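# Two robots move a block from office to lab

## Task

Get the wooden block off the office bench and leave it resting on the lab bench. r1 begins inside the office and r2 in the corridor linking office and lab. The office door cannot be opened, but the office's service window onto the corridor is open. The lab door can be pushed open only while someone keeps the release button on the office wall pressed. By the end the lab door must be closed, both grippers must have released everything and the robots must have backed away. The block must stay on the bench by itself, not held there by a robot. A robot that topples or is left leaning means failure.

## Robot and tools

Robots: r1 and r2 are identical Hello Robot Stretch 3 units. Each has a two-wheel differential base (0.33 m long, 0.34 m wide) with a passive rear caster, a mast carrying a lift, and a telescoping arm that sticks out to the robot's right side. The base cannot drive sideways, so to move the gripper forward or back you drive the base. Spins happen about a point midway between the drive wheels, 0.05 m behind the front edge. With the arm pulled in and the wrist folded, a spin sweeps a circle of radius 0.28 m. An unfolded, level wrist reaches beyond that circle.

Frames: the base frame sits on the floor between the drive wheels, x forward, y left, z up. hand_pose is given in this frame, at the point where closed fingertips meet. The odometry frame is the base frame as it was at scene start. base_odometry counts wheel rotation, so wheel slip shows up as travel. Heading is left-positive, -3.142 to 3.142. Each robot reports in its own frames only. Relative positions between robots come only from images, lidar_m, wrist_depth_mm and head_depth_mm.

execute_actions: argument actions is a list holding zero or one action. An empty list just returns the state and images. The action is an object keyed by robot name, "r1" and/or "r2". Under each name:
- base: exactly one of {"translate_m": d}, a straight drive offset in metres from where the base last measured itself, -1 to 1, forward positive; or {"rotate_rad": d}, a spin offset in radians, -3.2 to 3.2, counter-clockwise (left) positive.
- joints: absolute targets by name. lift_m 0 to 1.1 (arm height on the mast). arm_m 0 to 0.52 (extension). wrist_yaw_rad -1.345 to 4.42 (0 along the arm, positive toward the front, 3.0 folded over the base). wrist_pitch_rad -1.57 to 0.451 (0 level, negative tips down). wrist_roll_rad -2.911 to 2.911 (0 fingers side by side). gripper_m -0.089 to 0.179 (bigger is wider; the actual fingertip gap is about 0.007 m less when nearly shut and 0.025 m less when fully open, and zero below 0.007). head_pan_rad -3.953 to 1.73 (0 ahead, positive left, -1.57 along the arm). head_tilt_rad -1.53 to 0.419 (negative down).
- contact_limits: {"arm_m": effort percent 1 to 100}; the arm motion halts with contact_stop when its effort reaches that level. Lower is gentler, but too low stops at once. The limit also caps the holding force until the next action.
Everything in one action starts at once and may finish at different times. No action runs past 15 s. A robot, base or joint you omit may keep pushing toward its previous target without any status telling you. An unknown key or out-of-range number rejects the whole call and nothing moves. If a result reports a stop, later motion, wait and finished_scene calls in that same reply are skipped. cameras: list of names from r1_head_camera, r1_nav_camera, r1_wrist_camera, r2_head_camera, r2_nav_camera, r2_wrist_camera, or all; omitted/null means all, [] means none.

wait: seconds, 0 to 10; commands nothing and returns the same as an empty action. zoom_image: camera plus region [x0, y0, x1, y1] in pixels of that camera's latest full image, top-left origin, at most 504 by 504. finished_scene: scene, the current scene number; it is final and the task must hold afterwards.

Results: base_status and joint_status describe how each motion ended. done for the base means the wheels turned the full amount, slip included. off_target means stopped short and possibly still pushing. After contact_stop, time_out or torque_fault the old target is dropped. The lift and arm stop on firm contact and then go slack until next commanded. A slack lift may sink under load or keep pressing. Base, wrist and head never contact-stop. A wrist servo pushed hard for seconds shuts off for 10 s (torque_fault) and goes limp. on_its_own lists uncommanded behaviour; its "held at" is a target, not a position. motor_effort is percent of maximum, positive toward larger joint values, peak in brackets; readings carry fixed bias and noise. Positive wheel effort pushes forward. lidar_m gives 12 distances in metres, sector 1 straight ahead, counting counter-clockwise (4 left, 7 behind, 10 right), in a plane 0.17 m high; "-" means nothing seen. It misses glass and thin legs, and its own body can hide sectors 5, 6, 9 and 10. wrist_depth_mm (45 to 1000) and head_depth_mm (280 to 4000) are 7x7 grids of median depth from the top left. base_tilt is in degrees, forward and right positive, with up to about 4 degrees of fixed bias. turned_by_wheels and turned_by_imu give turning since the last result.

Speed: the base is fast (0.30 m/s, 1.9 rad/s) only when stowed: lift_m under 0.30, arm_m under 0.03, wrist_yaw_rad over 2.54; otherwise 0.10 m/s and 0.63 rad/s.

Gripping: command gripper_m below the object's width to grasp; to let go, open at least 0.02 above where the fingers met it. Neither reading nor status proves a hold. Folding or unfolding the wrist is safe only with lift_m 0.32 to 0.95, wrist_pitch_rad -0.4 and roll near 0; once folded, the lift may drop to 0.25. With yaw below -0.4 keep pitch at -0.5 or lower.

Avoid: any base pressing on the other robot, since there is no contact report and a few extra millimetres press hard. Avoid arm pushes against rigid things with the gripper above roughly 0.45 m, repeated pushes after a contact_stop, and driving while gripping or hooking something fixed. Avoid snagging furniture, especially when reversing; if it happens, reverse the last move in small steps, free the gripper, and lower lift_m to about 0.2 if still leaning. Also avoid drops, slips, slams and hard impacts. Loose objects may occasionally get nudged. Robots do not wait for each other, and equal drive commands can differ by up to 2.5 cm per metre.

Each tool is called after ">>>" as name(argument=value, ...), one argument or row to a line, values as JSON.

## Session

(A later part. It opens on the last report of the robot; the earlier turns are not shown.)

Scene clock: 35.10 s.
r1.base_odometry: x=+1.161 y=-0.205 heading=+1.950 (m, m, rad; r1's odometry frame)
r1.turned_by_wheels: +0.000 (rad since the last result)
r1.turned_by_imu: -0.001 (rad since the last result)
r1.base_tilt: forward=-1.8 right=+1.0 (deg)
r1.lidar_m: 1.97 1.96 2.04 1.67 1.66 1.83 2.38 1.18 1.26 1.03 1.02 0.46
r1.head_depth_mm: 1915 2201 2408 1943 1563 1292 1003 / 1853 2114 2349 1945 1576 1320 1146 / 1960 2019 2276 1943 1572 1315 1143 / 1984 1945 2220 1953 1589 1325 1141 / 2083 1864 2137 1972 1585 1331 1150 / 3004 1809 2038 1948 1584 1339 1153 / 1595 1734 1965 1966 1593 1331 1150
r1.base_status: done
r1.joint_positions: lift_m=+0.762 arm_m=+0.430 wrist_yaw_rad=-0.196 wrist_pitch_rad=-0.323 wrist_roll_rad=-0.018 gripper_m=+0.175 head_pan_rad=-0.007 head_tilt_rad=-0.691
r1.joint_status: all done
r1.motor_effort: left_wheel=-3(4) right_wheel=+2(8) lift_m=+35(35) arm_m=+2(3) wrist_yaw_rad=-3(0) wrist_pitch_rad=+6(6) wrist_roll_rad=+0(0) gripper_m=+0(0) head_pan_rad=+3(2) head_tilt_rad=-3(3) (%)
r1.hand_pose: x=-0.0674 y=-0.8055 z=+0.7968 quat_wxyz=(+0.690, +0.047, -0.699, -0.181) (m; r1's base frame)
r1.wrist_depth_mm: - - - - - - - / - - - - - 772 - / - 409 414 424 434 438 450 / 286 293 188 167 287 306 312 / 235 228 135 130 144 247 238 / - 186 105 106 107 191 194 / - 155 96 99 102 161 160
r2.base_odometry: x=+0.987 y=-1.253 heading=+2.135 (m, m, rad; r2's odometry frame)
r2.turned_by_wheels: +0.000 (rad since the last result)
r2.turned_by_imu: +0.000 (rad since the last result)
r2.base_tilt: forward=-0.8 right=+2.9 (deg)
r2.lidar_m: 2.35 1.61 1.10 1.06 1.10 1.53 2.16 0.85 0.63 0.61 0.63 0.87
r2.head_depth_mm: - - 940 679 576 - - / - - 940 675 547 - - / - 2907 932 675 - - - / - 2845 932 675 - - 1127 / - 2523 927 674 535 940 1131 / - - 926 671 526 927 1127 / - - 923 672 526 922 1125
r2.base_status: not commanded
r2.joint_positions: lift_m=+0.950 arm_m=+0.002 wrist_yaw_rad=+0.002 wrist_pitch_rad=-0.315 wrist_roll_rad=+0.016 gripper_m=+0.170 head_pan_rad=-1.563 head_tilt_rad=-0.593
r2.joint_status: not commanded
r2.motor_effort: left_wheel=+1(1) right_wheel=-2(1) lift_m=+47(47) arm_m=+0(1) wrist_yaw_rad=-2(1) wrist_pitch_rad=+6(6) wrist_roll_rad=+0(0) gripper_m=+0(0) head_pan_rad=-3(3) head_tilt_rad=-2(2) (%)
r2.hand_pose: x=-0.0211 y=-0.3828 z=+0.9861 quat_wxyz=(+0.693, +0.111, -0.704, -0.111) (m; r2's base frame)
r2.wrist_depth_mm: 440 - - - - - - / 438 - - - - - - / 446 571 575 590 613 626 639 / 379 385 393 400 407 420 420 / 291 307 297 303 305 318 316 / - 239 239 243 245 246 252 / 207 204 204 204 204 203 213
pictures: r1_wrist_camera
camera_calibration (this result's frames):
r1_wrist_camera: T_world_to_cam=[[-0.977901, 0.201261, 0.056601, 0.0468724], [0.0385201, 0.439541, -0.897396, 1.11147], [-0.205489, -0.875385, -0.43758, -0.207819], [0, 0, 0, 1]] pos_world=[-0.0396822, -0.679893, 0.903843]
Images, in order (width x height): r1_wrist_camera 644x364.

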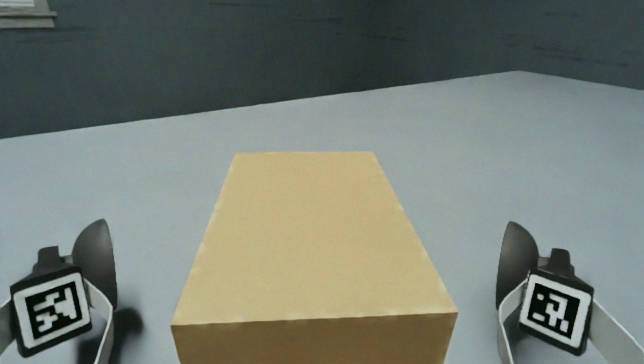

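>>> execute_actions(
  actions=[
    {"r1":{"joints":{"gripper_m":0.04}}},
  ],
  cameras=[],
)

>>> execute_actions(
  actions=[
    {"r1":{"joints":{"lift_m":0.8}}},
  ],
  cameras=[],
)

>>> execute_actions(
  actions=[
    {"r1":{"base":{"rotate_rad":0.17},"joints":{"lift_m":0.86,"arm_m":0.33}}},
  ],
  cameras=["r1_wrist_camera"],
)

>>> execute_actions(
  actions=[
    {"r1":{"base":{"translate_m":0.75},"joints":{"lift_m":0.96,"arm_m":0,"wrist_yaw_rad":0,"head_pan_rad":-1.57,"head_tilt_rad":-0.4}}},
  ],
  cameras=[],
)

>>> execute_actions(
  actions=[
    {"r1":{"base":{"rotate_rad":-0.55}}},
  ],
  cameras=[],
)

>>> execute_actions(
  actions=[
    {"r1":{"base":{"translate_m":0.72}}},
  ],
  cameras=[],
)

>>> execute_actions(
  actions=[
    {"r1":{"base":{"rotate_rad":2.29}}},
  ],
  cameras=["r1_nav_camera","r2_wrist_camera"],
)

Scene clock: 37.27 s.
r1.base_odometry: x=+1.161 y=-0.205 heading=+1.950 (m, m, rad; r1's odometry frame)
r1.turned_by_wheels: +0.000 (rad since the last result)
r1.turned_by_imu: +0.000 (rad since the last result)
r1.base_tilt: forward=-1.8 right=+1.0 (deg)
r1.lidar_m: 1.97 1.96 2.04 1.67 1.66 1.83 2.37 1.18 1.26 1.03 1.03 0.46
r1.head_depth_mm: 1919 2190 2420 1942 1563 1289 1005 / 1834 2105 2361 1945 1572 1326 1140 / 1963 2030 2262 1954 1579 1325 1145 / 1985 1958 2215 1954 1580 1326 1144 / 2071 1869 2130 1965 1582 1323 1147 / 3029 1807 2059 1951 1586 1332 1153 / 1581 1744 1967 1966 1601 1337 1155
r1.base_status: not commanded
r1.joint_positions: lift_m=+0.762 arm_m=+0.430 wrist_yaw_rad=-0.200 wrist_pitch_rad=-0.322 wrist_roll_rad=-0.018 gripper_m=+0.041 head_pan_rad=-0.007 head_tilt_rad=-0.691
r1.joint_status: all done
r1.motor_effort: left_wheel=-2(2) right_wheel=+1(3) lift_m=+35(35) arm_m=+2(2) wrist_yaw_rad=-1(3) wrist_pitch_rad=+6(6) wrist_roll_rad=+0(0) gripper_m=-20(93) head_pan_rad=+3(3) head_tilt_rad=-3(3) (%)
r1.hand_pose: x=-0.0682 y=-0.8055 z=+0.7970 quat_wxyz=(+0.690, +0.045, -0.699, -0.182) (m; r1's base frame)
r1.wrist_depth_mm: - - - - - - - / - - - - - 765 - / - 405 415 422 428 438 455 / 289 292 165 167 305 306 313 / 225 233 127 129 136 237 237 / 185 191 108 117 129 193 192 / 161 153 117 129 151 161 162
r2.base_odometry: x=+0.987 y=-1.253 heading=+2.135 (m, m, rad; r2's odometry frame)
r2.turned_by_wheels: +0.000 (rad since the last result)
r2.turned_by_imu: +0.000 (rad since the last result)
r2.base_tilt: forward=-0.7 right=+3.1 (deg)
r2.lidar_m: 2.36 1.61 1.10 1.06 1.11 1.53 2.17 0.85 0.63 0.61 0.63 0.87
r2.head_depth_mm: - - 943 679 577 - - / - - 942 677 547 - - / - 2885 933 676 - - - / - 2755 935 674 - - 1136 / - 2536 927 671 536 940 1128 / - - 925 671 526 925 1127 / - - 921 670 525 926 1124
r2.base_status: not commanded
r2.joint_positions: lift_m=+0.950 arm_m=+0.002 wrist_yaw_rad=+0.002 wrist_pitch_rad=-0.315 wrist_roll_rad=+0.016 gripper_m=+0.170 head_pan_rad=-1.563 head_tilt_rad=-0.593
r2.joint_status: not commanded
r2.motor_effort: left_wheel=+1(0) right_wheel=-2(1) lift_m=+47(47) arm_m=-1(0) wrist_yaw_rad=-2(2) wrist_pitch_rad=+6(6) wrist_roll_rad=+0(0) gripper_m=+1(1) head_pan_rad=-3(3) head_tilt_rad=-2(2) (%)
r2.hand_pose: x=-0.0211 y=-0.3828 z=+0.9861 quat_wxyz=(+0.693, +0.111, -0.704, -0.111) (m; r2's base frame)
r2.wrist_depth_mm: 441 - - - - - - / 441 - - - - - - / 444 565 568 592 615 625 649 / 379 387 390 399 408 417 424 / 290 307 298 302 305 320 315 / - 237 241 242 245 245 251 / 206 205 205 204 204 202 213
pictures: none
No camera images: the call's "cameras" was empty. Leave "cameras" out to get every camera's image.

Scene clock: 38.43 s.
r1.base_odometry: x=+1.161 y=-0.205 heading=+1.950 (m, m, rad; r1's odometry frame)
r1.turned_by_wheels: +0.000 (rad since the last result)
r1.turned_by_imu: +0.000 (rad since the last result)
r1.base_tilt: forward=-1.8 right=+1.0 (deg)
r1.lidar_m: 1.97 1.96 2.04 1.67 1.66 1.83 2.37 1.18 1.26 1.03 1.02 0.46
r1.head_depth_mm: 1922 2175 2422 1915 1575 1297 1005 / 1815 2109 2343 1945 1584 1322 1138 / 1961 2027 2281 1955 1584 1323 1141 / 2008 1941 2225 1947 1572 1328 1147 / 2094 1897 2136 1960 1587 1331 1147 / 3000 1807 2049 1973 1595 1334 1147 / 1581 1742 1953 1964 1581 1337 1151
r1.base_status: not commanded
r1.joint_positions: lift_m=+0.800 arm_m=+0.430 wrist_yaw_rad=-0.200 wrist_pitch_rad=-0.342 wrist_roll_rad=-0.018 gripper_m=+0.044 head_pan_rad=-0.007 head_tilt_rad=-0.691
r1.joint_status: all done
r1.motor_effort: left_wheel=-2(2) right_wheel=+1(2) lift_m=+52(50) arm_m=+2(2) wrist_yaw_rad=+0(1) wrist_pitch_rad=+11(12) wrist_roll_rad=+0(0) gripper_m=-20(21) head_pan_rad=+3(3) head_tilt_rad=-3(2) (%)
r1.hand_pose: x=-0.0678 y=-0.8034 z=+0.8297 quat_wxyz=(+0.688, +0.052, -0.699, -0.189) (m; r1's base frame)
r1.wrist_depth_mm: - - - - - - - / - - - - - - - / - - 490 501 504 515 533 / 348 350 171 174 367 364 371 / 273 277 126 128 137 290 290 / 226 234 108 118 129 236 237 / 198 188 116 128 147 198 202
r2.base_odometry: x=+0.987 y=-1.253 heading=+2.135 (m, m, rad; r2's odometry frame)
r2.turned_by_wheels: +0.000 (rad since the last result)
r2.turned_by_imu: +0.000 (rad since the last result)
r2.base_tilt: forward=-0.8 right=+3.1 (deg)
r2.lidar_m: 2.36 1.60 1.10 1.06 1.11 1.53 2.18 0.85 0.63 0.61 0.63 0.87
r2.head_depth_mm: - - 941 679 577 - - / - - 937 677 547 - - / - 2889 932 675 - - - / - 2853 935 675 - - 1129 / - 2533 928 673 535 941 1125 / - - 924 671 526 925 1124 / - - 920 668 525 923 1123
r2.base_status: not commanded
r2.joint_positions: lift_m=+0.950 arm_m=+0.002 wrist_yaw_rad=+0.002 wrist_pitch_rad=-0.315 wrist_roll_rad=+0.016 gripper_m=+0.170 head_pan_rad=-1.563 head_tilt_rad=-0.593
r2.joint_status: not commanded
r2.motor_effort: left_wheel=+2(1) right_wheel=-1(2) lift_m=+47(47) arm_m=-1(0) wrist_yaw_rad=-2(1) wrist_pitch_rad=+6(7) wrist_roll_rad=+0(0) gripper_m=+0(0) head_pan_rad=-3(2) head_tilt_rad=-3(3) (%)
r2.hand_pose: x=-0.0211 y=-0.3828 z=+0.9861 quat_wxyz=(+0.693, +0.111, -0.704, -0.111) (m; r2's base frame)
r2.wrist_depth_mm: 441 - - - - - - / 444 - - - - - - / 444 567 583 594 606 630 643 / 379 387 394 398 410 416 418 / 291 306 299 301 305 321 315 / - 238 241 242 246 248 252 / 207 206 206 204 205 204 213
pictures: none
No camera images: the call's "cameras" was empty. Leave "cameras" out to get every camera's image.

Scene clock: 40.40 s.
r1.base_odometry: x=+1.161 y=-0.205 heading=+2.119 (m, m, rad; r1's odometry frame)
r1.turned_by_wheels: +0.170 (rad since the last result)
r1.turned_by_imu: +0.170 (rad since the last result)
r1.base_tilt: forward=-1.7 right=+1.0 (deg)
r1.lidar_m: 1.96 1.97 1.85 1.66 1.66 2.01 2.36 1.18 1.14 1.03 0.47 0.46
r1.head_depth_mm: 1914 1963 2221 1917 1564 1314 1141 / 1946 1919 2207 1943 1574 1320 1143 / 1969 1889 2181 1937 1569 1324 1142 / 3046 1859 2130 1935 1573 1326 1146 / 1666 1819 2086 1959 1591 1331 1151 / 1606 1786 2044 1969 1582 1332 1149 / 1570 1767 1985 1967 1593 1330 1153
r1.base_status: done
r1.joint_positions: lift_m=+0.860 arm_m=+0.330 wrist_yaw_rad=-0.199 wrist_pitch_rad=-0.343 wrist_roll_rad=-0.018 gripper_m=+0.044 head_pan_rad=-0.007 head_tilt_rad=-0.691
r1.joint_status: all done
r1.motor_effort: left_wheel=-3(11) right_wheel=+2(11) lift_m=+51(52) arm_m=-3(4) wrist_yaw_rad=-1(1) wrist_pitch_rad=+12(11) wrist_roll_rad=+0(0) gripper_m=-20(21) head_pan_rad=+3(3) head_tilt_rad=-3(3) (%)
r1.hand_pose: x=-0.0677 y=-0.7038 z=+0.8895 quat_wxyz=(+0.688, +0.053, -0.699, -0.189) (m; r1's base frame)
r1.wrist_depth_mm: - - - - - - - / - - - - - - - / - - - - 681 695 721 / 473 475 171 174 493 501 503 / 367 373 127 128 137 389 394 / 305 317 108 117 129 317 319 / 268 253 116 128 146 268 271
r2.base_odometry: x=+0.987 y=-1.253 heading=+2.135 (m, m, rad; r2's odometry frame)
r2.turned_by_wheels: +0.000 (rad since the last result)
r2.turned_by_imu: +0.000 (rad since the last result)
r2.base_tilt: forward=-0.9 right=+2.7 (deg)
r2.lidar_m: 2.35 1.61 1.10 1.06 1.11 1.53 2.17 0.85 0.63 0.61 0.63 0.87
r2.head_depth_mm: - - 939 682 577 - - / - - 936 680 548 - - / - 2875 935 674 - - - / - 2857 930 674 - - 1132 / - 2553 930 674 536 940 1128 / - - 926 671 527 922 1128 / - - 922 670 524 924 1124
r2.base_status: not commanded
r2.joint_positions: lift_m=+0.950 arm_m=+0.002 wrist_yaw_rad=+0.002 wrist_pitch_rad=-0.315 wrist_roll_rad=+0.016 gripper_m=+0.170 head_pan_rad=-1.563 head_tilt_rad=-0.593
r2.joint_status: not commanded
r2.motor_effort: left_wheel=+1(1) right_wheel=-2(1) lift_m=+47(47) arm_m=+0(0) wrist_yaw_rad=-2(2) wrist_pitch_rad=+6(6) wrist_roll_rad=+0(0) gripper_m=+0(1) head_pan_rad=-3(3) head_tilt_rad=-2(2) (%)
r2.hand_pose: x=-0.0211 y=-0.3828 z=+0.9861 quat_wxyz=(+0.693, +0.111, -0.704, -0.111) (m; r2's base frame)
r2.wrist_depth_mm: 437 - - - - - - / 442 - - - - - - / 447 556 577 589 611 631 649 / 380 385 393 398 408 415 420 / 290 306 297 301 303 320 314 / - 236 240 243 245 246 252 / 206 206 206 205 203 203 213
pictures: r1_wrist_camera
camera_calibration (this result's frames):
r1_wrist_camera: T_world_to_cam=[[-0.977531, 0.203016, 0.0567288, 0.0220474], [0.0434826, 0.457539, -0.888126, 1.15464], [-0.20626, -0.865703, -0.456086, -0.0550149], [0, 0, 0, 1]] pos_world=[-0.040002, -0.580396, 0.999124]
Images, in order (width x height): r1_wrist_camera 644x364.

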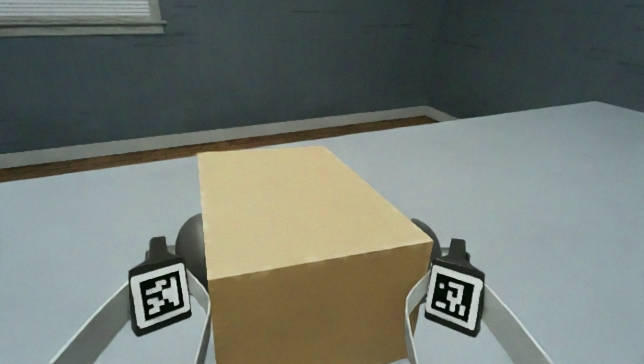

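Scene clock: 48.83 s.
r1.base_odometry: x=+0.770 y=+0.435 heading=+2.119 (m, m, rad; r1's odometry frame)
r1.turned_by_wheels: +0.000 (rad since the last result)
r1.turned_by_imu: -0.002 (rad since the last result)
r1.base_tilt: forward=-1.8 right=+1.0 (deg)
r1.lidar_m: 1.22 1.23 1.46 1.80 1.81 2.19 3.10 0.49 0.98 1.00 2.19 1.36
r1.head_depth_mm: 2606 2811 3046 3097 975 1659 - / 2539 2768 2964 3115 2039 - - / 2540 2732 2966 3108 2180 - - / 2507 2699 2904 3053 2099 1477 1328 / 2446 2612 2843 2957 2147 1643 1328 / 2418 2591 2813 2927 2129 1644 1326 / 2395 2534 2757 2902 2146 1643 1329
r1.base_status: done
r1.joint_positions: lift_m=+0.960 arm_m=+0.000 wrist_yaw_rad=-0.002 wrist_pitch_rad=-0.344 wrist_roll_rad=-0.018 gripper_m=+0.044 head_pan_rad=-1.563 head_tilt_rad=-0.408
r1.joint_status: all done
r1.motor_effort: left_wheel=-3(3) right_wheel=+2(10) lift_m=+51(53) arm_m=-3(3) wrist_yaw_rad=+2(8) wrist_pitch_rad=+12(12) wrist_roll_rad=+0(0) gripper_m=-20(21) head_pan_rad=-4(40) head_tilt_rad=+3(20) (%)
r1.hand_pose: x=-0.0220 y=-0.3784 z=+0.9894 quat_wxyz=(+0.703, +0.122, -0.690, -0.121) (m; r1's base frame)
r1.wrist_depth_mm: - - - - - - - / - - - - - - - / - - - - - - - / - - 171 174 778 727 744 / - - 127 128 138 567 560 / - - 108 118 130 475 457 / - - 116 128 146 - 386
r2.base_odometry: x=+0.987 y=-1.253 heading=+2.135 (m, m, rad; r2's odometry frame)
r2.turned_by_wheels: +0.000 (rad since the last result)
r2.turned_by_imu: +0.001 (rad since the last result)
r2.base_tilt: forward=-0.7 right=+2.9 (deg)
r2.lidar_m: 2.36 1.61 1.10 1.07 1.10 1.53 2.18 0.85 0.63 0.61 0.63 0.87
r2.head_depth_mm: - - 942 678 576 - - / - - 939 676 548 - - / - 2554 934 675 - - - / - 2844 933 676 - - 1130 / - 2528 929 672 536 945 1123 / - - 923 671 526 926 1123 / - - 920 670 525 925 1126
r2.base_status: not commanded
r2.joint_positions: lift_m=+0.950 arm_m=+0.002 wrist_yaw_rad=+0.002 wrist_pitch_rad=-0.315 wrist_roll_rad=+0.016 gripper_m=+0.170 head_pan_rad=-1.563 head_tilt_rad=-0.593
r2.joint_status: not commanded
r2.motor_effort: left_wheel=+1(2) right_wheel=-1(2) lift_m=+47(47) arm_m=-1(0) wrist_yaw_rad=-1(2) wrist_pitch_rad=+6(6) wrist_roll_rad=+0(0) gripper_m=+0(1) head_pan_rad=-3(2) head_tilt_rad=-3(2) (%)
r2.hand_pose: x=-0.0211 y=-0.3828 z=+0.9861 quat_wxyz=(+0.693, +0.111, -0.704, -0.111) (m; r2's base frame)
r2.wrist_depth_mm: 440 - - - - - - / 448 - - - - - - / 445 565 581 589 607 623 643 / 380 388 394 404 408 416 420 / 292 305 297 302 306 319 316 / - 238 241 243 244 248 253 / 206 206 206 205 205 203 212
pictures: none
No camera images: the call's "cameras" was empty. Leave "cameras" out to get every camera's image.

Scene clock: 50.87 s.
r1.base_odometry: x=+0.770 y=+0.435 heading=+1.569 (m, m, rad; r1's odometry frame)
r1.turned_by_wheels: -0.550 (rad since the last result)
r1.turned_by_imu: -0.553 (rad since the last result)
r1.base_tilt: forward=-1.8 right=+1.0 (deg)
r1.lidar_m: 1.38 1.22 1.23 1.44 1.80 1.80 2.15 3.08 0.49 0.52 0.98 2.27
r1.head_depth_mm: 2973 3119 3275 1287 892 729 - / 3241 3458 3656 1280 892 - - / 3475 3661 - 1287 917 - - / 3224 3443 3721 1298 878 872 1327 / 2965 3150 3441 3093 973 1591 1324 / 2785 2908 3132 3097 1894 1591 1339 / 2584 2722 2928 2968 2154 1651 1336
r1.base_status: done
r1.joint_positions: lift_m=+0.960 arm_m=+0.000 wrist_yaw_rad=-0.002 wrist_pitch_rad=-0.344 wrist_roll_rad=-0.018 gripper_m=+0.044 head_pan_rad=-1.563 head_tilt_rad=-0.408
r1.joint_status: not commanded
r1.motor_effort: left_wheel=+2(8) right_wheel=-3(6) lift_m=+51(51) arm_m=-3(3) wrist_yaw_rad=+1(1) wrist_pitch_rad=+12(12) wrist_roll_rad=+0(0) gripper_m=-18(19) head_pan_rad=-4(4) head_tilt_rad=+3(3) (%)
r1.hand_pose: x=-0.0220 y=-0.3783 z=+0.9894 quat_wxyz=(+0.703, +0.122, -0.690, -0.121) (m; r1's base frame)
r1.wrist_depth_mm: - - - - - - - / - - - - - - - / - - - 974 990 - - / - - 171 174 703 715 765 / - - 126 129 138 563 - / - - 108 118 129 475 - / - - 117 128 146 386 -
r2.base_odometry: x=+0.987 y=-1.253 heading=+2.135 (m, m, rad; r2's odometry frame)
r2.turned_by_wheels: +0.000 (rad since the last result)
r2.turned_by_imu: +0.000 (rad since the last result)
r2.base_tilt: forward=-0.8 right=+2.9 (deg)
r2.lidar_m: 2.36 1.61 1.10 1.06 1.11 1.53 2.18 0.85 0.63 0.61 0.63 0.87
r2.head_depth_mm: - - 943 681 579 - - / - - 936 677 546 - - / - 2832 932 675 - - - / - 2865 931 673 - - 1134 / - 2538 931 671 536 941 1135 / - - 922 670 525 925 1129 / - - 922 668 524 925 1125
r2.base_status: not commanded
r2.joint_positions: lift_m=+0.950 arm_m=+0.002 wrist_yaw_rad=+0.002 wrist_pitch_rad=-0.315 wrist_roll_rad=+0.016 gripper_m=+0.170 head_pan_rad=-1.563 head_tilt_rad=-0.593
r2.joint_status: not commanded
r2.motor_effort: left_wheel=+1(1) right_wheel=-1(1) lift_m=+47(47) arm_m=-1(1) wrist_yaw_rad=-1(3) wrist_pitch_rad=+6(6) wrist_roll_rad=+0(0) gripper_m=+0(0) head_pan_rad=-3(2) head_tilt_rad=-3(2) (%)
r2.hand_pose: x=-0.0211 y=-0.3828 z=+0.9861 quat_wxyz=(+0.693, +0.111, -0.704, -0.111) (m; r2's base frame)
r2.wrist_depth_mm: 443 - - - - - - / 443 - - - - - - / 445 557 572 596 611 635 644 / 379 385 393 399 408 416 424 / 292 305 297 303 308 319 316 / - 237 240 242 245 248 250 / 207 206 205 205 205 204 213
pictures: none
No camera images: the call's "cameras" was empty. Leave "cameras" out to get every camera's image.

Scene clock: 59.03 s.
r1.base_odometry: x=+0.771 y=+1.155 heading=+1.570 (m, m, rad; r1's odometry frame)
r1.turned_by_wheels: +0.000 (rad since the last result)
r1.turned_by_imu: -0.001 (rad since the last result)
r1.base_tilt: forward=-1.8 right=+1.0 (deg)
r1.lidar_m: 0.78 0.69 0.69 0.83 1.48 2.29 2.73 0.98 1.04 2.80 2.48 1.29
r1.head_depth_mm: 3401 3672 3906 3016 2134 1741 - / 3208 3532 3787 3025 2120 - - / 2912 3117 3395 3115 2188 - - / 2668 2887 3128 3088 2113 1492 1336 / 2480 2663 2816 2917 2132 1640 1338 / 2295 2451 2607 2750 2128 1635 1331 / 2167 2275 2422 2617 2150 1645 1337
r1.base_status: done
r1.joint_positions: lift_m=+0.960 arm_m=+0.000 wrist_yaw_rad=-0.002 wrist_pitch_rad=-0.344 wrist_roll_rad=-0.018 gripper_m=+0.044 head_pan_rad=-1.563 head_tilt_rad=-0.408
r1.joint_status: not commanded
r1.motor_effort: left_wheel=+2(8) right_wheel=-2(5) lift_m=+51(52) arm_m=-3(3) wrist_yaw_rad=+1(1) wrist_pitch_rad=+12(12) wrist_roll_rad=+0(0) gripper_m=-20(20) head_pan_rad=-4(4) head_tilt_rad=+3(3) (%)
r1.hand_pose: x=-0.0220 y=-0.3783 z=+0.9894 quat_wxyz=(+0.703, +0.122, -0.690, -0.121) (m; r1's base frame)
r1.wrist_depth_mm: - - - - - - - / - - - - - - - / - - - - - - - / - - 171 173 - 786 728 / - - 126 128 138 - 695 / - - 108 117 130 - - / - - 116 128 146 - -
r2.base_odometry: x=+0.987 y=-1.253 heading=+2.135 (m, m, rad; r2's odometry frame)
r2.turned_by_wheels: +0.000 (rad since the last result)
r2.turned_by_imu: +0.001 (rad since the last result)
r2.base_tilt: forward=-0.7 right=+3.0 (deg)
r2.lidar_m: 2.35 1.61 1.10 1.06 1.11 1.53 2.18 0.85 0.63 0.61 0.63 0.87
r2.head_depth_mm: - - 939 680 577 - - / 1181 - 937 677 548 - - / 1355 2914 935 677 - - - / - 2864 930 673 - - 1129 / - 2298 925 672 536 940 1127 / - - 925 673 526 922 1122 / - - 919 669 527 925 1121
r2.base_status: not commanded
r2.joint_positions: lift_m=+0.950 arm_m=+0.002 wrist_yaw_rad=+0.002 wrist_pitch_rad=-0.315 wrist_roll_rad=+0.016 gripper_m=+0.170 head_pan_rad=-1.563 head_tilt_rad=-0.593
r2.joint_status: not commanded
r2.motor_effort: left_wheel=+1(1) right_wheel=-2(2) lift_m=+47(47) arm_m=-1(0) wrist_yaw_rad=-2(2) wrist_pitch_rad=+6(6) wrist_roll_rad=+0(0) gripper_m=+0(0) head_pan_rad=-2(3) head_tilt_rad=-3(1) (%)
r2.hand_pose: x=-0.0211 y=-0.3828 z=+0.9861 quat_wxyz=(+0.693, +0.111, -0.704, -0.111) (m; r2's base frame)
r2.wrist_depth_mm: 440 - - - - - - / 439 - - - - - - / 451 558 574 603 611 613 637 / 376 386 394 401 406 416 423 / 292 304 297 301 307 320 314 / - 238 239 242 245 249 253 / 207 206 205 205 206 203 212
pictures: none
No camera images: the call's "cameras" was empty. Leave "cameras" out to get every camera's image.

Scene clock: 63.60 s.
r1.base_odometry: x=+0.771 y=+1.155 heading=-2.424 (m, m, rad; r1's odometry frame)
r1.turned_by_wheels: +2.290 (rad since the last result)
r1.turned_by_imu: +2.301 (rad since the last result)
r1.base_tilt: forward=-1.8 right=+1.0 (deg)
r1.lidar_m: 2.29 2.36 3.18 0.98 1.31 2.58 2.48 1.00 0.72 0.69 0.71 0.96
r1.head_depth_mm: 2062 2207 2391 922 638 546 - / 2056 2237 2386 925 641 - - / 2054 2151 1513 925 657 - - / 2072 2165 2389 935 630 546 973 / 2074 2232 2420 936 644 863 973 / 2063 2235 2414 939 647 871 976 / 2101 2247 2415 940 650 869 979
r1.base_status: done
r1.joint_positions: lift_m=+0.960 arm_m=+0.000 wrist_yaw_rad=-0.002 wrist_pitch_rad=-0.344 wrist_roll_rad=-0.018 gripper_m=+0.044 head_pan_rad=-1.563 head_tilt_rad=-0.408
r1.joint_status: not commanded
r1.motor_effort: left_wheel=-2(7) right_wheel=+3(8) lift_m=+51(52) arm_m=-3(3) wrist_yaw_rad=+1(1) wrist_pitch_rad=+12(11) wrist_roll_rad=+0(0) gripper_m=-20(19) head_pan_rad=-4(4) head_tilt_rad=+4(4) (%)
r1.hand_pose: x=-0.0220 y=-0.3784 z=+0.9894 quat_wxyz=(+0.703, +0.122, -0.690, -0.121) (m; r1's base frame)
r1.wrist_depth_mm: - - - - - - 506 / - - - - - - 506 / 496 509 518 525 533 543 483 / 366 371 171 174 383 389 396 / 288 294 126 128 138 302 307 / 278 275 108 118 130 297 300 / 620 657 116 128 146 693 700
r2.base_odometry: x=+0.987 y=-1.253 heading=+2.135 (m, m, rad; r2's odometry frame)
r2.turned_by_wheels: +0.000 (rad since the last result)
r2.turned_by_imu: +0.000 (rad since the last result)
r2.base_tilt: forward=-1.0 right=+3.0 (deg)
r2.lidar_m: 2.36 1.61 1.10 1.06 1.10 1.53 2.17 0.85 0.63 0.61 0.63 0.87
r2.head_depth_mm: - - 946 679 577 - - / - - 934 677 547 - - / - 1077 933 676 - - - / 1260 2308 930 674 - - 1130 / - 2544 929 673 537 939 1133 / - - 925 671 526 928 1124 / - - 923 669 525 927 1121
r2.base_status: not commanded
r2.joint_positions: lift_m=+0.950 arm_m=+0.002 wrist_yaw_rad=+0.002 wrist_pitch_rad=-0.315 wrist_roll_rad=+0.016 gripper_m=+0.170 head_pan_rad=-1.563 head_tilt_rad=-0.593
r2.joint_status: not commanded
r2.motor_effort: left_wheel=+1(1) right_wheel=-2(1) lift_m=+47(47) arm_m=-1(0) wrist_yaw_rad=-2(3) wrist_pitch_rad=+6(6) wrist_roll_rad=+0(1) gripper_m=+0(1) head_pan_rad=-3(3) head_tilt_rad=-2(2) (%)
r2.hand_pose: x=-0.0211 y=-0.3828 z=+0.9861 quat_wxyz=(+0.693, +0.111, -0.704, -0.111) (m; r2's base frame)
r2.wrist_depth_mm: 440 - - - - - - / 444 - - - - - - / 442 562 575 597 608 624 637 / 383 383 390 401 411 412 428 / 290 306 297 300 307 320 314 / - 237 239 243 246 246 252 / 207 204 205 204 204 202 213
pictures: r1_nav_camera (sideways: a quarter turn counterclockwise sets it upright), r2_wrist_camera
camera_calibration (this result's frames):
r1_nav_camera: T_world_to_cam=[[0.0458752, -0.420307, 0.906221, -1.1368], [-0.998257, 0.0144245, 0.0572244, -0.0172471], [-0.0371237, -0.907267, -0.418913, 0.502674], [0, 0, 0, 1]] pos_world=[0.0535949, -0.0214956, 1.24175]
r2_wrist_camera: T_world_to_cam=[[-0.999797, -0.0103961, 0.0172436, -0.0438814], [-0.0200564, 0.438574, -0.898471, 1.09037], [0.001778, -0.898635, -0.438694, 0.254846], [0, 0, 0, 1]] pos_world=[-0.0224568, -0.249649, 1.09222]
Images, in order (width x height): r1_nav_camera 672x504, r2_wrist_camera 644x364.

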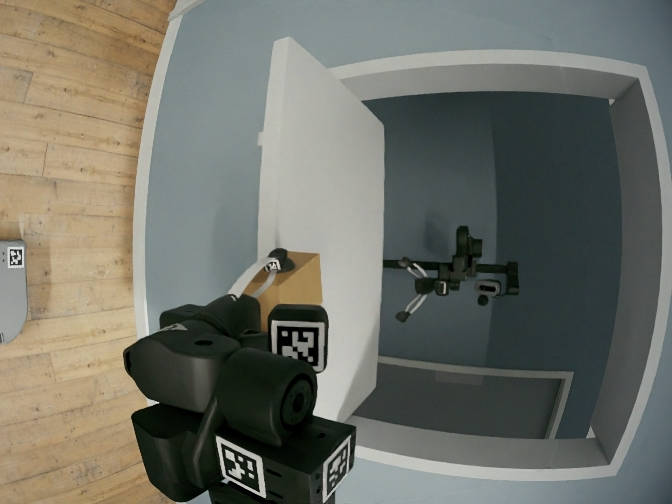

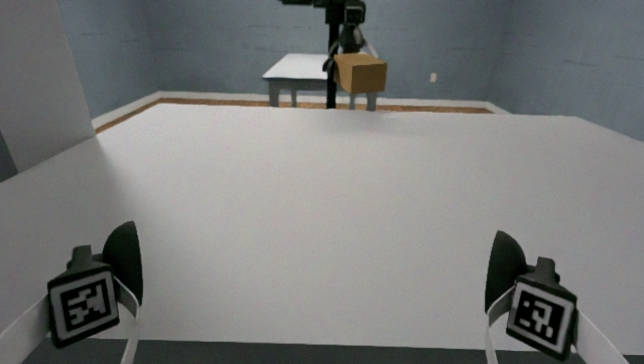

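>>> execute_actions(
  actions=[
    {"r1":{"joints":{"arm_m":0.33,"wrist_yaw_rad":-0.27}},"r2":{"joints":{"lift_m":1.08,"wrist_pitch_rad":-0.8}}},
  ],
  cameras=[],
)

>>> execute_actions(
  actions=[
    {"r1":{"joints":{"lift_m":0.916}}},
  ],
  cameras=[],
)

>>> execute_actions(
  actions=[
    {"r1":{"joints":{"gripper_m":0.17,"head_pan_rad":-2.5,"head_tilt_rad":-0.2}},"r2":{"joints":{"arm_m":0.1}}},
  ],
  cameras=[],
)

>>> execute_actions(
  actions=[
    {"r1":{"joints":{"arm_m":0.1,"lift_m":1.0}},"r2":{"joints":{"arm_m":0.25}}},
  ],
  cameras=["r1_head_camera","r2_wrist_camera","r2_head_camera"],
)

Scene clock: 67.50 s.
r1.base_odometry: x=+0.771 y=+1.155 heading=-2.424 (m, m, rad; r1's odometry frame)
r1.turned_by_wheels: +0.000 (rad since the last result)
r1.turned_by_imu: -0.001 (rad since the last result)
r1.base_tilt: forward=-1.8 right=+1.0 (deg)
r1.lidar_m: 2.28 2.36 3.20 0.98 1.30 2.59 2.48 1.00 0.72 0.69 0.71 0.96
r1.head_depth_mm: 2068 2206 2404 - 613 852 959 / 2069 2216 2372 - 642 856 963 / 2041 1218 2366 - 629 862 968 / 2074 2180 2387 928 644 865 971 / 2055 2231 2428 934 646 866 974 / 2079 2242 2433 939 646 868 980 / 2094 2276 2457 940 648 869 980
r1.base_status: not commanded
r1.joint_positions: lift_m=+0.960 arm_m=+0.330 wrist_yaw_rad=-0.268 wrist_pitch_rad=-0.344 wrist_roll_rad=-0.018 gripper_m=+0.044 head_pan_rad=-1.563 head_tilt_rad=-0.408
r1.joint_status: all done
r1.motor_effort: left_wheel=-3(2) right_wheel=+2(3) lift_m=+51(52) arm_m=+2(1) wrist_yaw_rad=-2(7) wrist_pitch_rad=+12(12) wrist_roll_rad=+0(0) gripper_m=-19(21) head_pan_rad=-4(4) head_tilt_rad=+4(4) (%)
r1.hand_pose: x=-0.0832 y=-0.6995 z=+0.9894 quat_wxyz=(+0.681, +0.029, -0.700, -0.213) (m; r1's base frame)
r1.wrist_depth_mm: - - - - - - - / - - - - - - - / - - - - 527 - 374 / 364 367 170 174 384 384 368 / 285 291 126 128 138 302 303 / 236 245 108 118 129 245 247 / 207 197 117 128 146 209 211
r2.base_odometry: x=+0.987 y=-1.253 heading=+2.135 (m, m, rad; r2's odometry frame)
r2.turned_by_wheels: +0.000 (rad since the last result)
r2.turned_by_imu: +0.000 (rad since the last result)
r2.base_tilt: forward=-0.8 right=+3.0 (deg)
r2.lidar_m: 2.36 1.61 1.10 1.06 1.11 1.52 2.17 0.85 0.63 0.61 0.63 0.87
r2.head_depth_mm: - - - - - - 1148 / - - - - - - 1186 / - - - - - - 1175 / 1262 2576 798 623 564 946 1138 / - 2562 925 671 544 930 1129 / - - 920 671 552 927 1121 / - - 920 670 526 927 1120
r2.base_status: not commanded
r2.joint_positions: lift_m=+1.080 arm_m=+0.002 wrist_yaw_rad=+0.002 wrist_pitch_rad=-0.809 wrist_roll_rad=+0.016 gripper_m=+0.170 head_pan_rad=-1.563 head_tilt_rad=-0.593
r2.joint_status: all done
r2.motor_effort: left_wheel=+1(1) right_wheel=-2(2) lift_m=+46(48) arm_m=+0(0) wrist_yaw_rad=-2(2) wrist_pitch_rad=+4(7) wrist_roll_rad=+0(0) gripper_m=+0(0) head_pan_rad=-2(3) head_tilt_rad=-2(3) (%)
r2.hand_pose: x=-0.0213 y=-0.3061 z=+1.0164 quat_wxyz=(+0.645, +0.277, -0.655, -0.280) (m; r2's base frame)
r2.wrist_depth_mm: 432 467 476 459 488 490 497 / 400 402 405 408 413 420 424 / 349 346 356 356 360 365 364 / 311 312 314 316 322 324 327 / 903 319 873 325 321 308 311 / - - - - - - - / - - - - - - -
pictures: none
No camera images: the call's "cameras" was empty. Leave "cameras" out to get every camera's image.

Scene clock: 68.73 s.
r1.base_odometry: x=+0.771 y=+1.155 heading=-2.424 (m, m, rad; r1's odometry frame)
r1.turned_by_wheels: +0.000 (rad since the last result)
r1.turned_by_imu: +0.000 (rad since the last result)
r1.base_tilt: forward=-1.8 right=+1.0 (deg)
r1.lidar_m: 2.28 2.36 3.19 0.98 1.31 2.59 2.49 1.00 0.72 0.69 0.71 0.97
r1.head_depth_mm: 2052 2233 2400 2515 - 860 961 / 2067 2215 2409 - 612 856 965 / 2059 1208 2374 - 590 855 966 / 2069 2170 2387 929 643 866 969 / 2081 2229 2406 940 645 865 973 / 2091 2207 2429 939 646 869 978 / 2083 2255 2431 944 649 873 982
r1.base_status: not commanded
r1.joint_positions: lift_m=+0.916 arm_m=+0.330 wrist_yaw_rad=-0.268 wrist_pitch_rad=-0.326 wrist_roll_rad=-0.018 gripper_m=+0.044 head_pan_rad=-1.563 head_tilt_rad=-0.408
r1.joint_status: all done
r1.motor_effort: left_wheel=-3(3) right_wheel=+2(3) lift_m=+35(49) arm_m=+2(2) wrist_yaw_rad=-3(3) wrist_pitch_rad=+7(12) wrist_roll_rad=+0(0) gripper_m=-21(19) head_pan_rad=-4(5) head_tilt_rad=+4(4) (%)
r1.hand_pose: x=-0.0837 y=-0.7014 z=+0.9501 quat_wxyz=(+0.683, +0.023, -0.700, -0.207) (m; r1's base frame)
r1.wrist_depth_mm: - - - - - - - / - - - - - - - / - 410 414 423 430 442 383 / 288 294 165 169 307 307 312 / 226 229 127 128 136 238 241 / 187 194 107 116 128 195 196 / 163 154 117 128 149 163 165
r2.base_odometry: x=+0.987 y=-1.253 heading=+2.135 (m, m, rad; r2's odometry frame)
r2.turned_by_wheels: +0.000 (rad since the last result)
r2.turned_by_imu: +0.000 (rad since the last result)
r2.base_tilt: forward=-0.8 right=+3.0 (deg)
r2.lidar_m: 2.36 1.61 1.10 1.06 1.10 1.53 2.18 0.85 0.63 0.61 0.63 0.87
r2.head_depth_mm: - - - - - - 1148 / - - - - - - 1181 / - - - - - - 1178 / 1300 2548 932 625 564 941 1140 / - 2537 929 672 544 927 1128 / - - 924 671 552 924 1128 / - - 921 667 526 924 1123
r2.base_status: not commanded
r2.joint_positions: lift_m=+1.080 arm_m=+0.002 wrist_yaw_rad=+0.002 wrist_pitch_rad=-0.809 wrist_roll_rad=+0.016 gripper_m=+0.170 head_pan_rad=-1.563 head_tilt_rad=-0.593
r2.joint_status: not commanded
r2.motor_effort: left_wheel=+1(2) right_wheel=-2(2) lift_m=+46(46) arm_m=-1(1) wrist_yaw_rad=-2(2) wrist_pitch_rad=+4(4) wrist_roll_rad=+0(0) gripper_m=+0(0) head_pan_rad=-3(3) head_tilt_rad=-2(2) (%)
r2.hand_pose: x=-0.0213 y=-0.3061 z=+1.0164 quat_wxyz=(+0.645, +0.277, -0.655, -0.280) (m; r2's base frame)
r2.wrist_depth_mm: 435 471 472 441 488 492 493 / 399 399 401 411 414 411 420 / 346 349 352 358 362 364 367 / 311 314 315 317 319 320 326 / 905 319 874 325 321 308 312 / - - - - - - - / - - - - - - -
pictures: none
No camera images: the call's "cameras" was empty. Leave "cameras" out to get every camera's image.

Scene clock: 70.70 s.
r1.base_odometry: x=+0.771 y=+1.155 heading=-2.424 (m, m, rad; r1's odometry frame)
r1.turned_by_wheels: +0.000 (rad since the last result)
r1.turned_by_imu: +0.000 (rad since the last result)
r1.base_tilt: forward=-1.8 right=+1.0 (deg)
r1.lidar_m: 2.29 2.35 3.20 0.98 1.31 2.58 2.48 1.00 0.72 0.69 0.71 0.97
r1.head_depth_mm: 1586 1688 1830 1962 2149 2042 1574 / 1308 1373 1469 1546 1672 1796 1570 / 1108 1158 1220 1285 1357 1433 1470 / 964 1005 1047 1096 1152 1200 1265 / 851 883 917 953 991 1033 1077 / 767 791 815 845 875 663 954 / 683 711 741 778 808 634 559
r1.base_status: not commanded
r1.joint_positions: lift_m=+0.916 arm_m=+0.330 wrist_yaw_rad=-0.268 wrist_pitch_rad=-0.323 wrist_roll_rad=-0.018 gripper_m=+0.170 head_pan_rad=-2.493 head_tilt_rad=-0.211
r1.joint_status: all done
r1.motor_effort: left_wheel=-3(2) right_wheel=+2(2) lift_m=+36(36) arm_m=+2(2) wrist_yaw_rad=-2(2) wrist_pitch_rad=+6(8) wrist_roll_rad=+0(0) gripper_m=+0(85) head_pan_rad=-4(41) head_tilt_rad=+4(18) (%)
r1.hand_pose: x=-0.0837 y=-0.7016 z=+0.9507 quat_wxyz=(+0.683, +0.022, -0.700, -0.206) (m; r1's base frame)
r1.wrist_depth_mm: - - - - - - - / - - - - - - - / - 414 422 428 434 444 384 / 291 295 172 173 307 311 318 / 228 231 138 133 148 245 243 / - 188 113 118 141 193 200 / - 160 121 131 153 159 164
r2.base_odometry: x=+0.987 y=-1.253 heading=+2.135 (m, m, rad; r2's odometry frame)
r2.turned_by_wheels: +0.000 (rad since the last result)
r2.turned_by_imu: +0.000 (rad since the last result)
r2.base_tilt: forward=-0.9 right=+3.0 (deg)
r2.lidar_m: 2.36 1.60 1.10 1.06 1.10 1.53 2.17 0.85 0.63 0.61 0.63 0.87
r2.head_depth_mm: - - - 654 533 935 1140 / - - - - 531 935 1139 / 1158 - - - 513 934 1132 / 1284 2710 840 - 512 926 1129 / - 2525 927 700 527 928 1132 / - - 924 697 527 926 1123 / - - 920 669 524 924 1125
r2.base_status: not commanded
r2.joint_positions: lift_m=+1.080 arm_m=+0.100 wrist_yaw_rad=+0.001 wrist_pitch_rad=-0.809 wrist_roll_rad=+0.016 gripper_m=+0.170 head_pan_rad=-1.563 head_tilt_rad=-0.593
r2.joint_status: all done
r2.motor_effort: left_wheel=+1(1) right_wheel=-2(2) lift_m=+46(47) arm_m=+3(2) wrist_yaw_rad=-2(3) wrist_pitch_rad=+4(4) wrist_roll_rad=+0(0) gripper_m=+1(0) head_pan_rad=-3(3) head_tilt_rad=-2(2) (%)
r2.hand_pose: x=-0.0214 y=-0.4040 z=+1.0163 quat_wxyz=(+0.645, +0.277, -0.655, -0.281) (m; r2's base frame)
r2.wrist_depth_mm: 434 469 457 378 472 496 495 / 392 395 403 385 416 420 424 / 343 350 354 355 359 361 367 / 309 310 313 317 319 321 324 / 278 286 283 287 284 291 293 / - 254 255 257 260 260 264 / - - 257 248 246 262 250
pictures: none
No camera images: the call's "cameras" was empty. Leave "cameras" out to get every camera's image.

Scene clock: 73.63 s.
r1.base_odometry: x=+0.771 y=+1.155 heading=-2.424 (m, m, rad; r1's odometry frame)
r1.turned_by_wheels: +0.000 (rad since the last result)
r1.turned_by_imu: -0.001 (rad since the last result)
r1.base_tilt: forward=-1.8 right=+1.0 (deg)
r1.lidar_m: 2.28 2.36 3.19 0.98 1.31 2.58 2.48 1.00 0.72 0.69 0.71 0.97
r1.head_depth_mm: 1585 1700 1839 1993 2148 2034 1694 / 1304 1390 1472 1550 1660 1780 - / 1113 1167 1220 1293 1361 1453 - / 962 1005 1044 1091 1143 1236 - / 853 881 918 949 991 - - / 765 790 816 843 881 - - / 685 714 741 776 813 - -
r1.base_status: not commanded
r1.joint_positions: lift_m=+1.000 arm_m=+0.100 wrist_yaw_rad=-0.268 wrist_pitch_rad=-0.322 wrist_roll_rad=-0.018 gripper_m=+0.170 head_pan_rad=-2.493 head_tilt_rad=-0.211
r1.joint_status: all done
r1.motor_effort: left_wheel=-2(3) right_wheel=+2(2) lift_m=+49(57) arm_m=-3(4) wrist_yaw_rad=-2(2) wrist_pitch_rad=+5(6) wrist_roll_rad=+0(0) gripper_m=+0(0) head_pan_rad=-4(4) head_tilt_rad=+5(5) (%)
r1.hand_pose: x=-0.0838 y=-0.4723 z=+1.0347 quat_wxyz=(+0.683, +0.021, -0.700, -0.205) (m; r1's base frame)
r1.wrist_depth_mm: - - - - - 479 432 / - - - - - 482 467 / - - 691 680 766 496 513 / 474 480 397 466 503 498 574 / 370 373 362 379 382 395 585 / - 304 306 307 310 314 325 / 240 256 258 260 263 263 295
r2.base_odometry: x=+0.987 y=-1.253 heading=+2.135 (m, m, rad; r2's odometry frame)
r2.turned_by_wheels: +0.000 (rad since the last result)
r2.turned_by_imu: +0.000 (rad since the last result)
r2.base_tilt: forward=-0.7 right=+2.8 (deg)
r2.lidar_m: 2.36 1.60 1.10 1.06 1.11 1.53 2.18 0.85 0.63 0.61 0.63 0.87
r2.head_depth_mm: - - 938 679 531 939 1136 / - - 2159 677 532 932 1137 / - - 886 677 530 931 1133 / 1246 2867 - 675 529 935 1135 / - 2534 1669 671 530 923 1126 / - - 924 669 527 925 1121 / - - 916 669 525 923 1120
r2.base_status: not commanded
r2.joint_positions: lift_m=+1.080 arm_m=+0.250 wrist_yaw_rad=+0.001 wrist_pitch_rad=-0.809 wrist_roll_rad=+0.016 gripper_m=+0.170 head_pan_rad=-1.563 head_tilt_rad=-0.593
r2.joint_status: all done
r2.motor_effort: left_wheel=+1(1) right_wheel=-1(1) lift_m=+46(47) arm_m=+3(3) wrist_yaw_rad=-2(1) wrist_pitch_rad=+4(4) wrist_roll_rad=+0(0) gripper_m=+1(1) head_pan_rad=-3(3) head_tilt_rad=-2(2) (%)
r2.hand_pose: x=-0.0215 y=-0.5540 z=+1.0163 quat_wxyz=(+0.645, +0.277, -0.655, -0.281) (m; r2's base frame)
r2.wrist_depth_mm: - 462 468 476 485 490 - / 402 400 403 312 408 414 422 / 346 350 352 271 357 361 369 / 307 311 311 289 319 321 321 / 279 284 281 283 285 289 287 / - 253 254 256 258 259 261 / 226 230 235 235 236 236 242
pictures: r1_head_camera (sideways: a quarter turn clockwise sets it upright), r2_head_camera (sideways: a quarter turn clockwise sets it upright), r2_wrist_camera
camera_calibration (this result's frames):
r1_head_camera: T_world_to_cam=[[0.176879, 0.137899, -0.974524, 1.28495], [0.621836, -0.783145, 0.00204698, -0.00384538], [-0.762912, -0.606356, -0.224272, 0.252208], [0, 0, 0, 1]] pos_world=[-0.0324778, -0.0272774, 1.30879]
r2_head_camera: T_world_to_cam=[[-0.0064435, 0.552909, -0.833217, 1.10427], [0.999977, 0.00175043, -0.00657155, 0.00648678], [-0.00217499, -0.83324, -0.552908, 0.680433], [0, 0, 0, 1]] pos_world=[0.00210865, -0.0436071, 1.29635]
r2_wrist_camera: T_world_to_cam=[[-0.999809, -0.016005, 0.01126, -0.0436246], [-0.0195682, 0.812438, -0.582719, 1.07877], [0.000178345, -0.582828, -0.812596, 0.669195], [0, 0, 0, 1]] pos_world=[-0.022626, -0.487108, 1.1729]
Images, in order (width x height): r1_head_camera 896x504, r2_head_camera 896x504, r2_wrist_camera 644x364.

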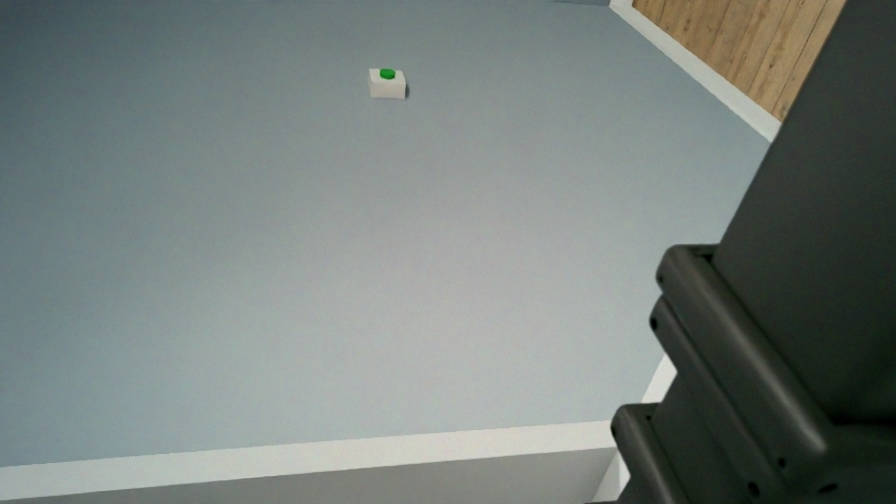

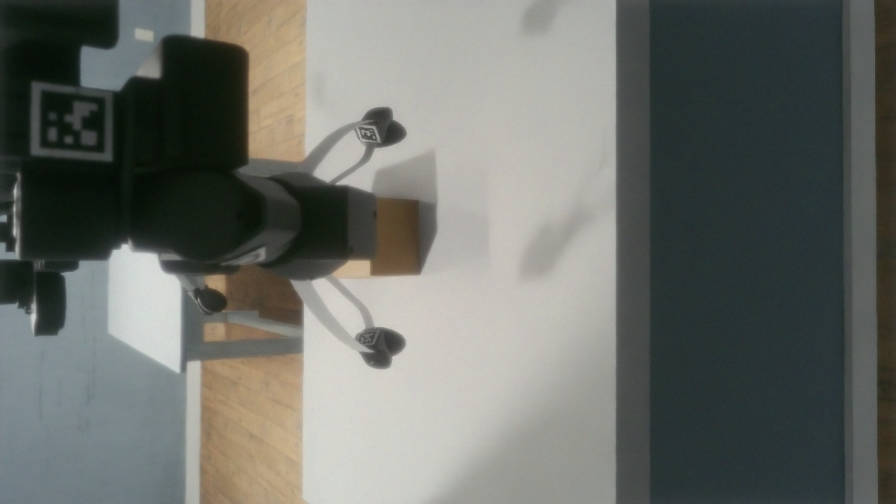

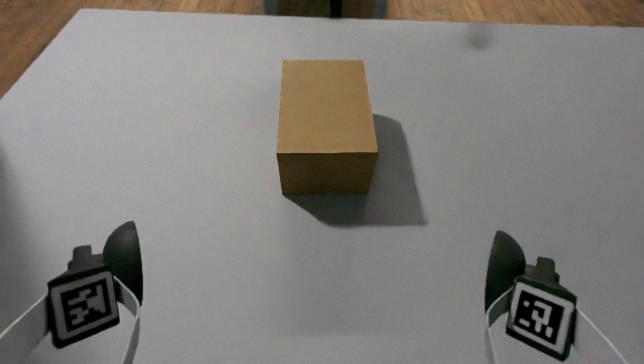

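>>> execute_actions(
  actions=[
    {"r1":{"base":{"translate_m":-0.15},"joints":{"gripper_m":0,"arm_m":0.02,"wrist_yaw_rad":0,"wrist_pitch_rad":0,"lift_m":1.005}},"r2":{"base":{"translate_m":-0.01},"joints":{"arm_m":0.41,"lift_m":1.016}}},
  ],
  cameras=["r2_wrist_camera"],
)

>>> execute_actions(
  actions=[
    {"r1":{"base":{"translate_m":-0.1}},"r2":{"joints":{"gripper_m":0.04}}},
  ],
  cameras=[],
)

>>> execute_actions(
  actions=[
    {"r1":{"base":{"translate_m":-0.1}},"r2":{"joints":{"lift_m":1.06}}},
  ],
  cameras=["r2_wrist_camera"],
)

Scene clock: 76.33 s.
r1.base_odometry: x=+0.884 y=+1.253 heading=-2.424 (m, m, rad; r1's odometry frame)
r1.turned_by_wheels: +0.000 (rad since the last result)
r1.turned_by_imu: -0.001 (rad since the last result)
r1.base_tilt: forward=-1.8 right=+1.0 (deg)
r1.lidar_m: 2.44 2.52 1.02 1.01 0.99 2.43 2.33 1.00 0.72 0.69 0.72 0.97
r1.head_depth_mm: 1595 1682 1837 1990 2169 2057 1758 / 1320 1390 1478 1569 1678 1814 - / 1115 1167 1224 1294 1374 1457 - / 968 1005 1055 1099 1149 - - / 855 887 920 954 994 - - / 768 794 819 846 882 - - / 698 718 737 758 783 - -
r1.base_status: done
r1.joint_positions: lift_m=+1.005 arm_m=+0.020 wrist_yaw_rad=-0.003 wrist_pitch_rad=-0.025 wrist_roll_rad=-0.018 gripper_m=+0.000 head_pan_rad=-2.493 head_tilt_rad=-0.211
r1.joint_status: all done
r1.motor_effort: left_wheel=-2(8) right_wheel=+3(4) lift_m=+49(48) arm_m=-3(5) wrist_yaw_rad=+2(3) wrist_pitch_rad=+7(6) wrist_roll_rad=+0(0) gripper_m=-3(83) head_pan_rad=-4(4) head_tilt_rad=+4(5) (%)
r1.hand_pose: x=-0.0222 y=-0.4208 z=+1.1130 quat_wxyz=(+0.714, +0.008, -0.700, -0.010) (m; r1's base frame)
r1.wrist_depth_mm: - - - - - 479 416 / - - - - - 479 423 / - - 683 - - 480 438 / - - - - - 470 453 / 768 777 787 - - 483 460 / 530 535 488 - 557 477 479 / 407 415 394 415 421 421 497
r2.base_odometry: x=+0.992 y=-1.261 heading=+2.135 (m, m, rad; r2's odometry frame)
r2.turned_by_wheels: +0.000 (rad since the last result)
r2.turned_by_imu: +0.000 (rad since the last result)
r2.base_tilt: forward=-0.8 right=+2.9 (deg)
r2.lidar_m: 2.37 1.61 1.10 1.06 1.11 1.53 2.17 0.85 0.63 0.61 0.63 0.87
r2.head_depth_mm: - - 894 682 532 936 1142 / - - 937 676 531 932 1139 / - - 935 676 529 933 1137 / - 2544 707 674 529 931 1130 / 1076 2300 1531 673 528 931 1127 / - - 924 670 526 925 1130 / - - 922 668 526 924 1125
r2.base_status: done
r2.joint_positions: lift_m=+1.016 arm_m=+0.410 wrist_yaw_rad=+0.001 wrist_pitch_rad=-0.810 wrist_roll_rad=+0.016 gripper_m=+0.170 head_pan_rad=-1.563 head_tilt_rad=-0.593
r2.joint_status: all done
r2.motor_effort: left_wheel=+0(3) right_wheel=-1(8) lift_m=+27(43) arm_m=+3(2) wrist_yaw_rad=-1(1) wrist_pitch_rad=+4(4) wrist_roll_rad=+0(0) gripper_m=+0(0) head_pan_rad=-2(3) head_tilt_rad=-2(2) (%)
r2.hand_pose: x=-0.0215 y=-0.7139 z=+0.9528 quat_wxyz=(+0.645, +0.277, -0.655, -0.281) (m; r2's base frame)
r2.wrist_depth_mm: - - - - - - - / 293 294 302 304 306 310 312 / 258 259 263 264 270 269 272 / 229 232 167 161 236 239 241 / 207 212 146 144 209 216 216 / - 189 132 131 187 193 196 / 168 173 120 120 172 176 181
pictures: r2_wrist_camera
camera_calibration (this result's frames):
r2_wrist_camera: T_world_to_cam=[[-0.999811, -0.0158414, 0.0112534, -0.0453737], [-0.0194315, 0.812689, -0.582374, 1.17158], [0.0000800389, -0.582483, -0.812843, 0.524925], [0, 0, 0, 1]] pos_world=[-0.0226416, -0.64709, 1.10949]
Images, in order (width x height): r2_wrist_camera 644x364.

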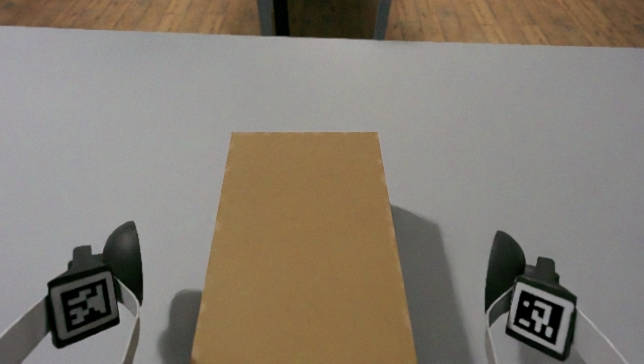

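Scene clock: 78.30 s.
r1.base_odometry: x=+0.959 y=+1.319 heading=-2.424 (m, m, rad; r1's odometry frame)
r1.turned_by_wheels: +0.000 (rad since the last result)
r1.turned_by_imu: -0.001 (rad since the last result)
r1.base_tilt: forward=-1.8 right=+1.0 (deg)
r1.lidar_m: 2.53 2.62 1.06 0.97 3.23 2.33 2.23 1.00 0.73 0.70 0.72 0.97
r1.head_depth_mm: 1597 1704 1837 1991 2151 2037 1754 / 1320 1389 1475 1570 1669 1793 - / 1118 1165 1229 1299 1366 1441 - / 970 1008 1054 1098 1154 - - / 863 889 924 958 999 - - / 769 796 822 849 884 - - / 699 716 738 760 784 - -
r1.base_status: done
r1.joint_positions: lift_m=+1.005 arm_m=+0.020 wrist_yaw_rad=-0.003 wrist_pitch_rad=-0.025 wrist_roll_rad=-0.018 gripper_m=+0.000 head_pan_rad=-2.493 head_tilt_rad=-0.211
r1.joint_status: not commanded
r1.motor_effort: left_wheel=-2(9) right_wheel=+2(3) lift_m=+49(49) arm_m=-3(3) wrist_yaw_rad=+2(2) wrist_pitch_rad=+6(6) wrist_roll_rad=+0(0) gripper_m=-3(3) head_pan_rad=-4(4) head_tilt_rad=+5(4) (%)
r1.hand_pose: x=-0.0222 y=-0.4208 z=+1.1130 quat_wxyz=(+0.714, +0.008, -0.700, -0.010) (m; r1's base frame)
r1.wrist_depth_mm: - - - - - 412 419 / - - - - - 421 425 / - - - - - 435 439 / - - - - 566 449 448 / 775 723 780 - 554 460 468 / 546 441 479 - 495 474 484 / 410 411 394 416 423 489 490
r2.base_odometry: x=+0.992 y=-1.261 heading=+2.135 (m, m, rad; r2's odometry frame)
r2.turned_by_wheels: +0.000 (rad since the last result)
r2.turned_by_imu: +0.000 (rad since the last result)
r2.base_tilt: forward=-0.9 right=+3.0 (deg)
r2.lidar_m: 2.37 1.61 1.10 1.06 1.10 1.53 2.17 0.85 0.63 0.61 0.63 0.87
r2.head_depth_mm: - - 891 679 532 935 1136 / - - 938 677 530 933 1140 / - - 934 675 528 936 1135 / - 2564 705 673 528 927 1124 / - 2549 927 675 527 927 1126 / 1075 - 925 670 526 927 1124 / - - 923 668 525 924 1118
r2.base_status: not commanded
r2.joint_positions: lift_m=+1.016 arm_m=+0.410 wrist_yaw_rad=+0.001 wrist_pitch_rad=-0.800 wrist_roll_rad=+0.014 gripper_m=+0.041 head_pan_rad=-1.563 head_tilt_rad=-0.593
r2.joint_status: all done
r2.motor_effort: left_wheel=+2(2) right_wheel=-4(4) lift_m=+27(27) arm_m=+3(3) wrist_yaw_rad=-2(1) wrist_pitch_rad=+1(4) wrist_roll_rad=+1(1) gripper_m=-17(94) head_pan_rad=-3(3) head_tilt_rad=-2(2) (%)
r2.hand_pose: x=-0.0215 y=-0.7159 z=+0.9545 quat_wxyz=(+0.647, +0.274, -0.655, -0.277) (m; r2's base frame)
r2.wrist_depth_mm: - - - - - - - / 301 304 307 311 313 317 322 / 262 265 267 270 274 276 278 / 233 236 225 164 236 244 246 / 209 211 149 147 154 217 219 / 190 193 132 133 134 197 198 / 174 173 122 122 124 180 181
pictures: none
No camera images: the call's "cameras" was empty. Leave "cameras" out to get every camera's image.

Scene clock: 80.27 s.
r1.base_odometry: x=+1.034 y=+1.385 heading=-2.424 (m, m, rad; r1's odometry frame)
r1.turned_by_wheels: +0.000 (rad since the last result)
r1.turned_by_imu: -0.001 (rad since the last result)
r1.base_tilt: forward=-1.8 right=+1.0 (deg)
r1.lidar_m: 2.42 2.72 1.10 0.96 3.07 2.22 2.13 1.01 0.73 0.70 0.72 0.97
r1.head_depth_mm: 1611 1712 1862 1997 2125 2066 1754 / 1326 1396 1478 1570 1662 1804 - / 1119 1174 1237 1286 1373 1453 - / 975 1018 1057 1102 1154 - - / 859 892 926 959 1006 - - / 773 794 820 852 887 - - / 699 722 740 765 786 - -
r1.base_status: done
r1.joint_positions: lift_m=+1.005 arm_m=+0.020 wrist_yaw_rad=-0.003 wrist_pitch_rad=-0.025 wrist_roll_rad=-0.018 gripper_m=+0.000 head_pan_rad=-2.493 head_tilt_rad=-0.211
r1.joint_status: not commanded
r1.motor_effort: left_wheel=-2(7) right_wheel=+2(4) lift_m=+49(49) arm_m=-3(3) wrist_yaw_rad=+2(2) wrist_pitch_rad=+6(6) wrist_roll_rad=+0(0) gripper_m=-2(3) head_pan_rad=-4(4) head_tilt_rad=+4(4) (%)
r1.hand_pose: x=-0.0222 y=-0.4208 z=+1.1130 quat_wxyz=(+0.714, +0.008, -0.700, -0.010) (m; r1's base frame)
r1.wrist_depth_mm: - - - - 406 413 422 / - 576 - - 417 419 429 / - 568 - - 427 439 444 / - - - - 437 451 459 / 735 712 795 - 458 461 470 / 412 516 580 - 470 476 479 / 413 413 396 416 484 491 496
r2.base_odometry: x=+0.992 y=-1.261 heading=+2.135 (m, m, rad; r2's odometry frame)
r2.turned_by_wheels: +0.000 (rad since the last result)
r2.turned_by_imu: +0.000 (rad since the last result)
r2.base_tilt: forward=-0.8 right=+3.0 (deg)
r2.lidar_m: 2.36 1.60 1.10 1.06 1.11 1.52 2.17 0.85 0.63 0.61 0.63 0.87
r2.head_depth_mm: - - 940 679 532 937 1136 / - - 937 677 530 932 1137 / - - 931 675 529 934 1135 / - 2832 682 674 528 929 1130 / - 2560 927 673 527 930 1123 / 1351 - 922 672 526 927 1125 / 1084 - 922 669 525 921 1120
r2.base_status: not commanded
r2.joint_positions: lift_m=+1.060 arm_m=+0.410 wrist_yaw_rad=+0.001 wrist_pitch_rad=-0.826 wrist_roll_rad=+0.014 gripper_m=+0.041 head_pan_rad=-1.563 head_tilt_rad=-0.593
r2.joint_status: all done
r2.motor_effort: left_wheel=+1(2) right_wheel=-2(4) lift_m=+49(50) arm_m=+3(3) wrist_yaw_rad=-1(2) wrist_pitch_rad=+10(11) wrist_roll_rad=+1(1) gripper_m=-16(16) head_pan_rad=-3(3) head_tilt_rad=-2(2) (%)
r2.hand_pose: x=-0.0215 y=-0.7106 z=+0.9935 quat_wxyz=(+0.643, +0.282, -0.652, -0.286) (m; r2's base frame)
r2.wrist_depth_mm: - - - - - - - / 350 355 356 361 364 371 375 / 311 311 313 318 320 325 330 / 276 278 269 160 280 289 290 / 251 251 146 145 152 259 260 / 227 230 132 133 134 236 237 / 210 210 124 123 126 217 219
pictures: r2_wrist_camera
camera_calibration (this result's frames):
r2_wrist_camera: T_world_to_cam=[[-0.999767, -0.0176786, 0.0123491, -0.0481445], [-0.0215644, 0.822136, -0.568883, 1.18584], [-0.0000955789, -0.569017, -0.822326, 0.578905], [0, 0, 0, 1]] pos_world=[-0.022506, -0.646366, 1.15125]
Images, in order (width x height): r2_wrist_camera 644x364.

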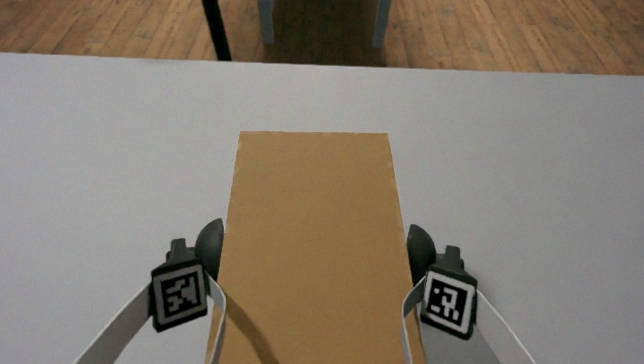

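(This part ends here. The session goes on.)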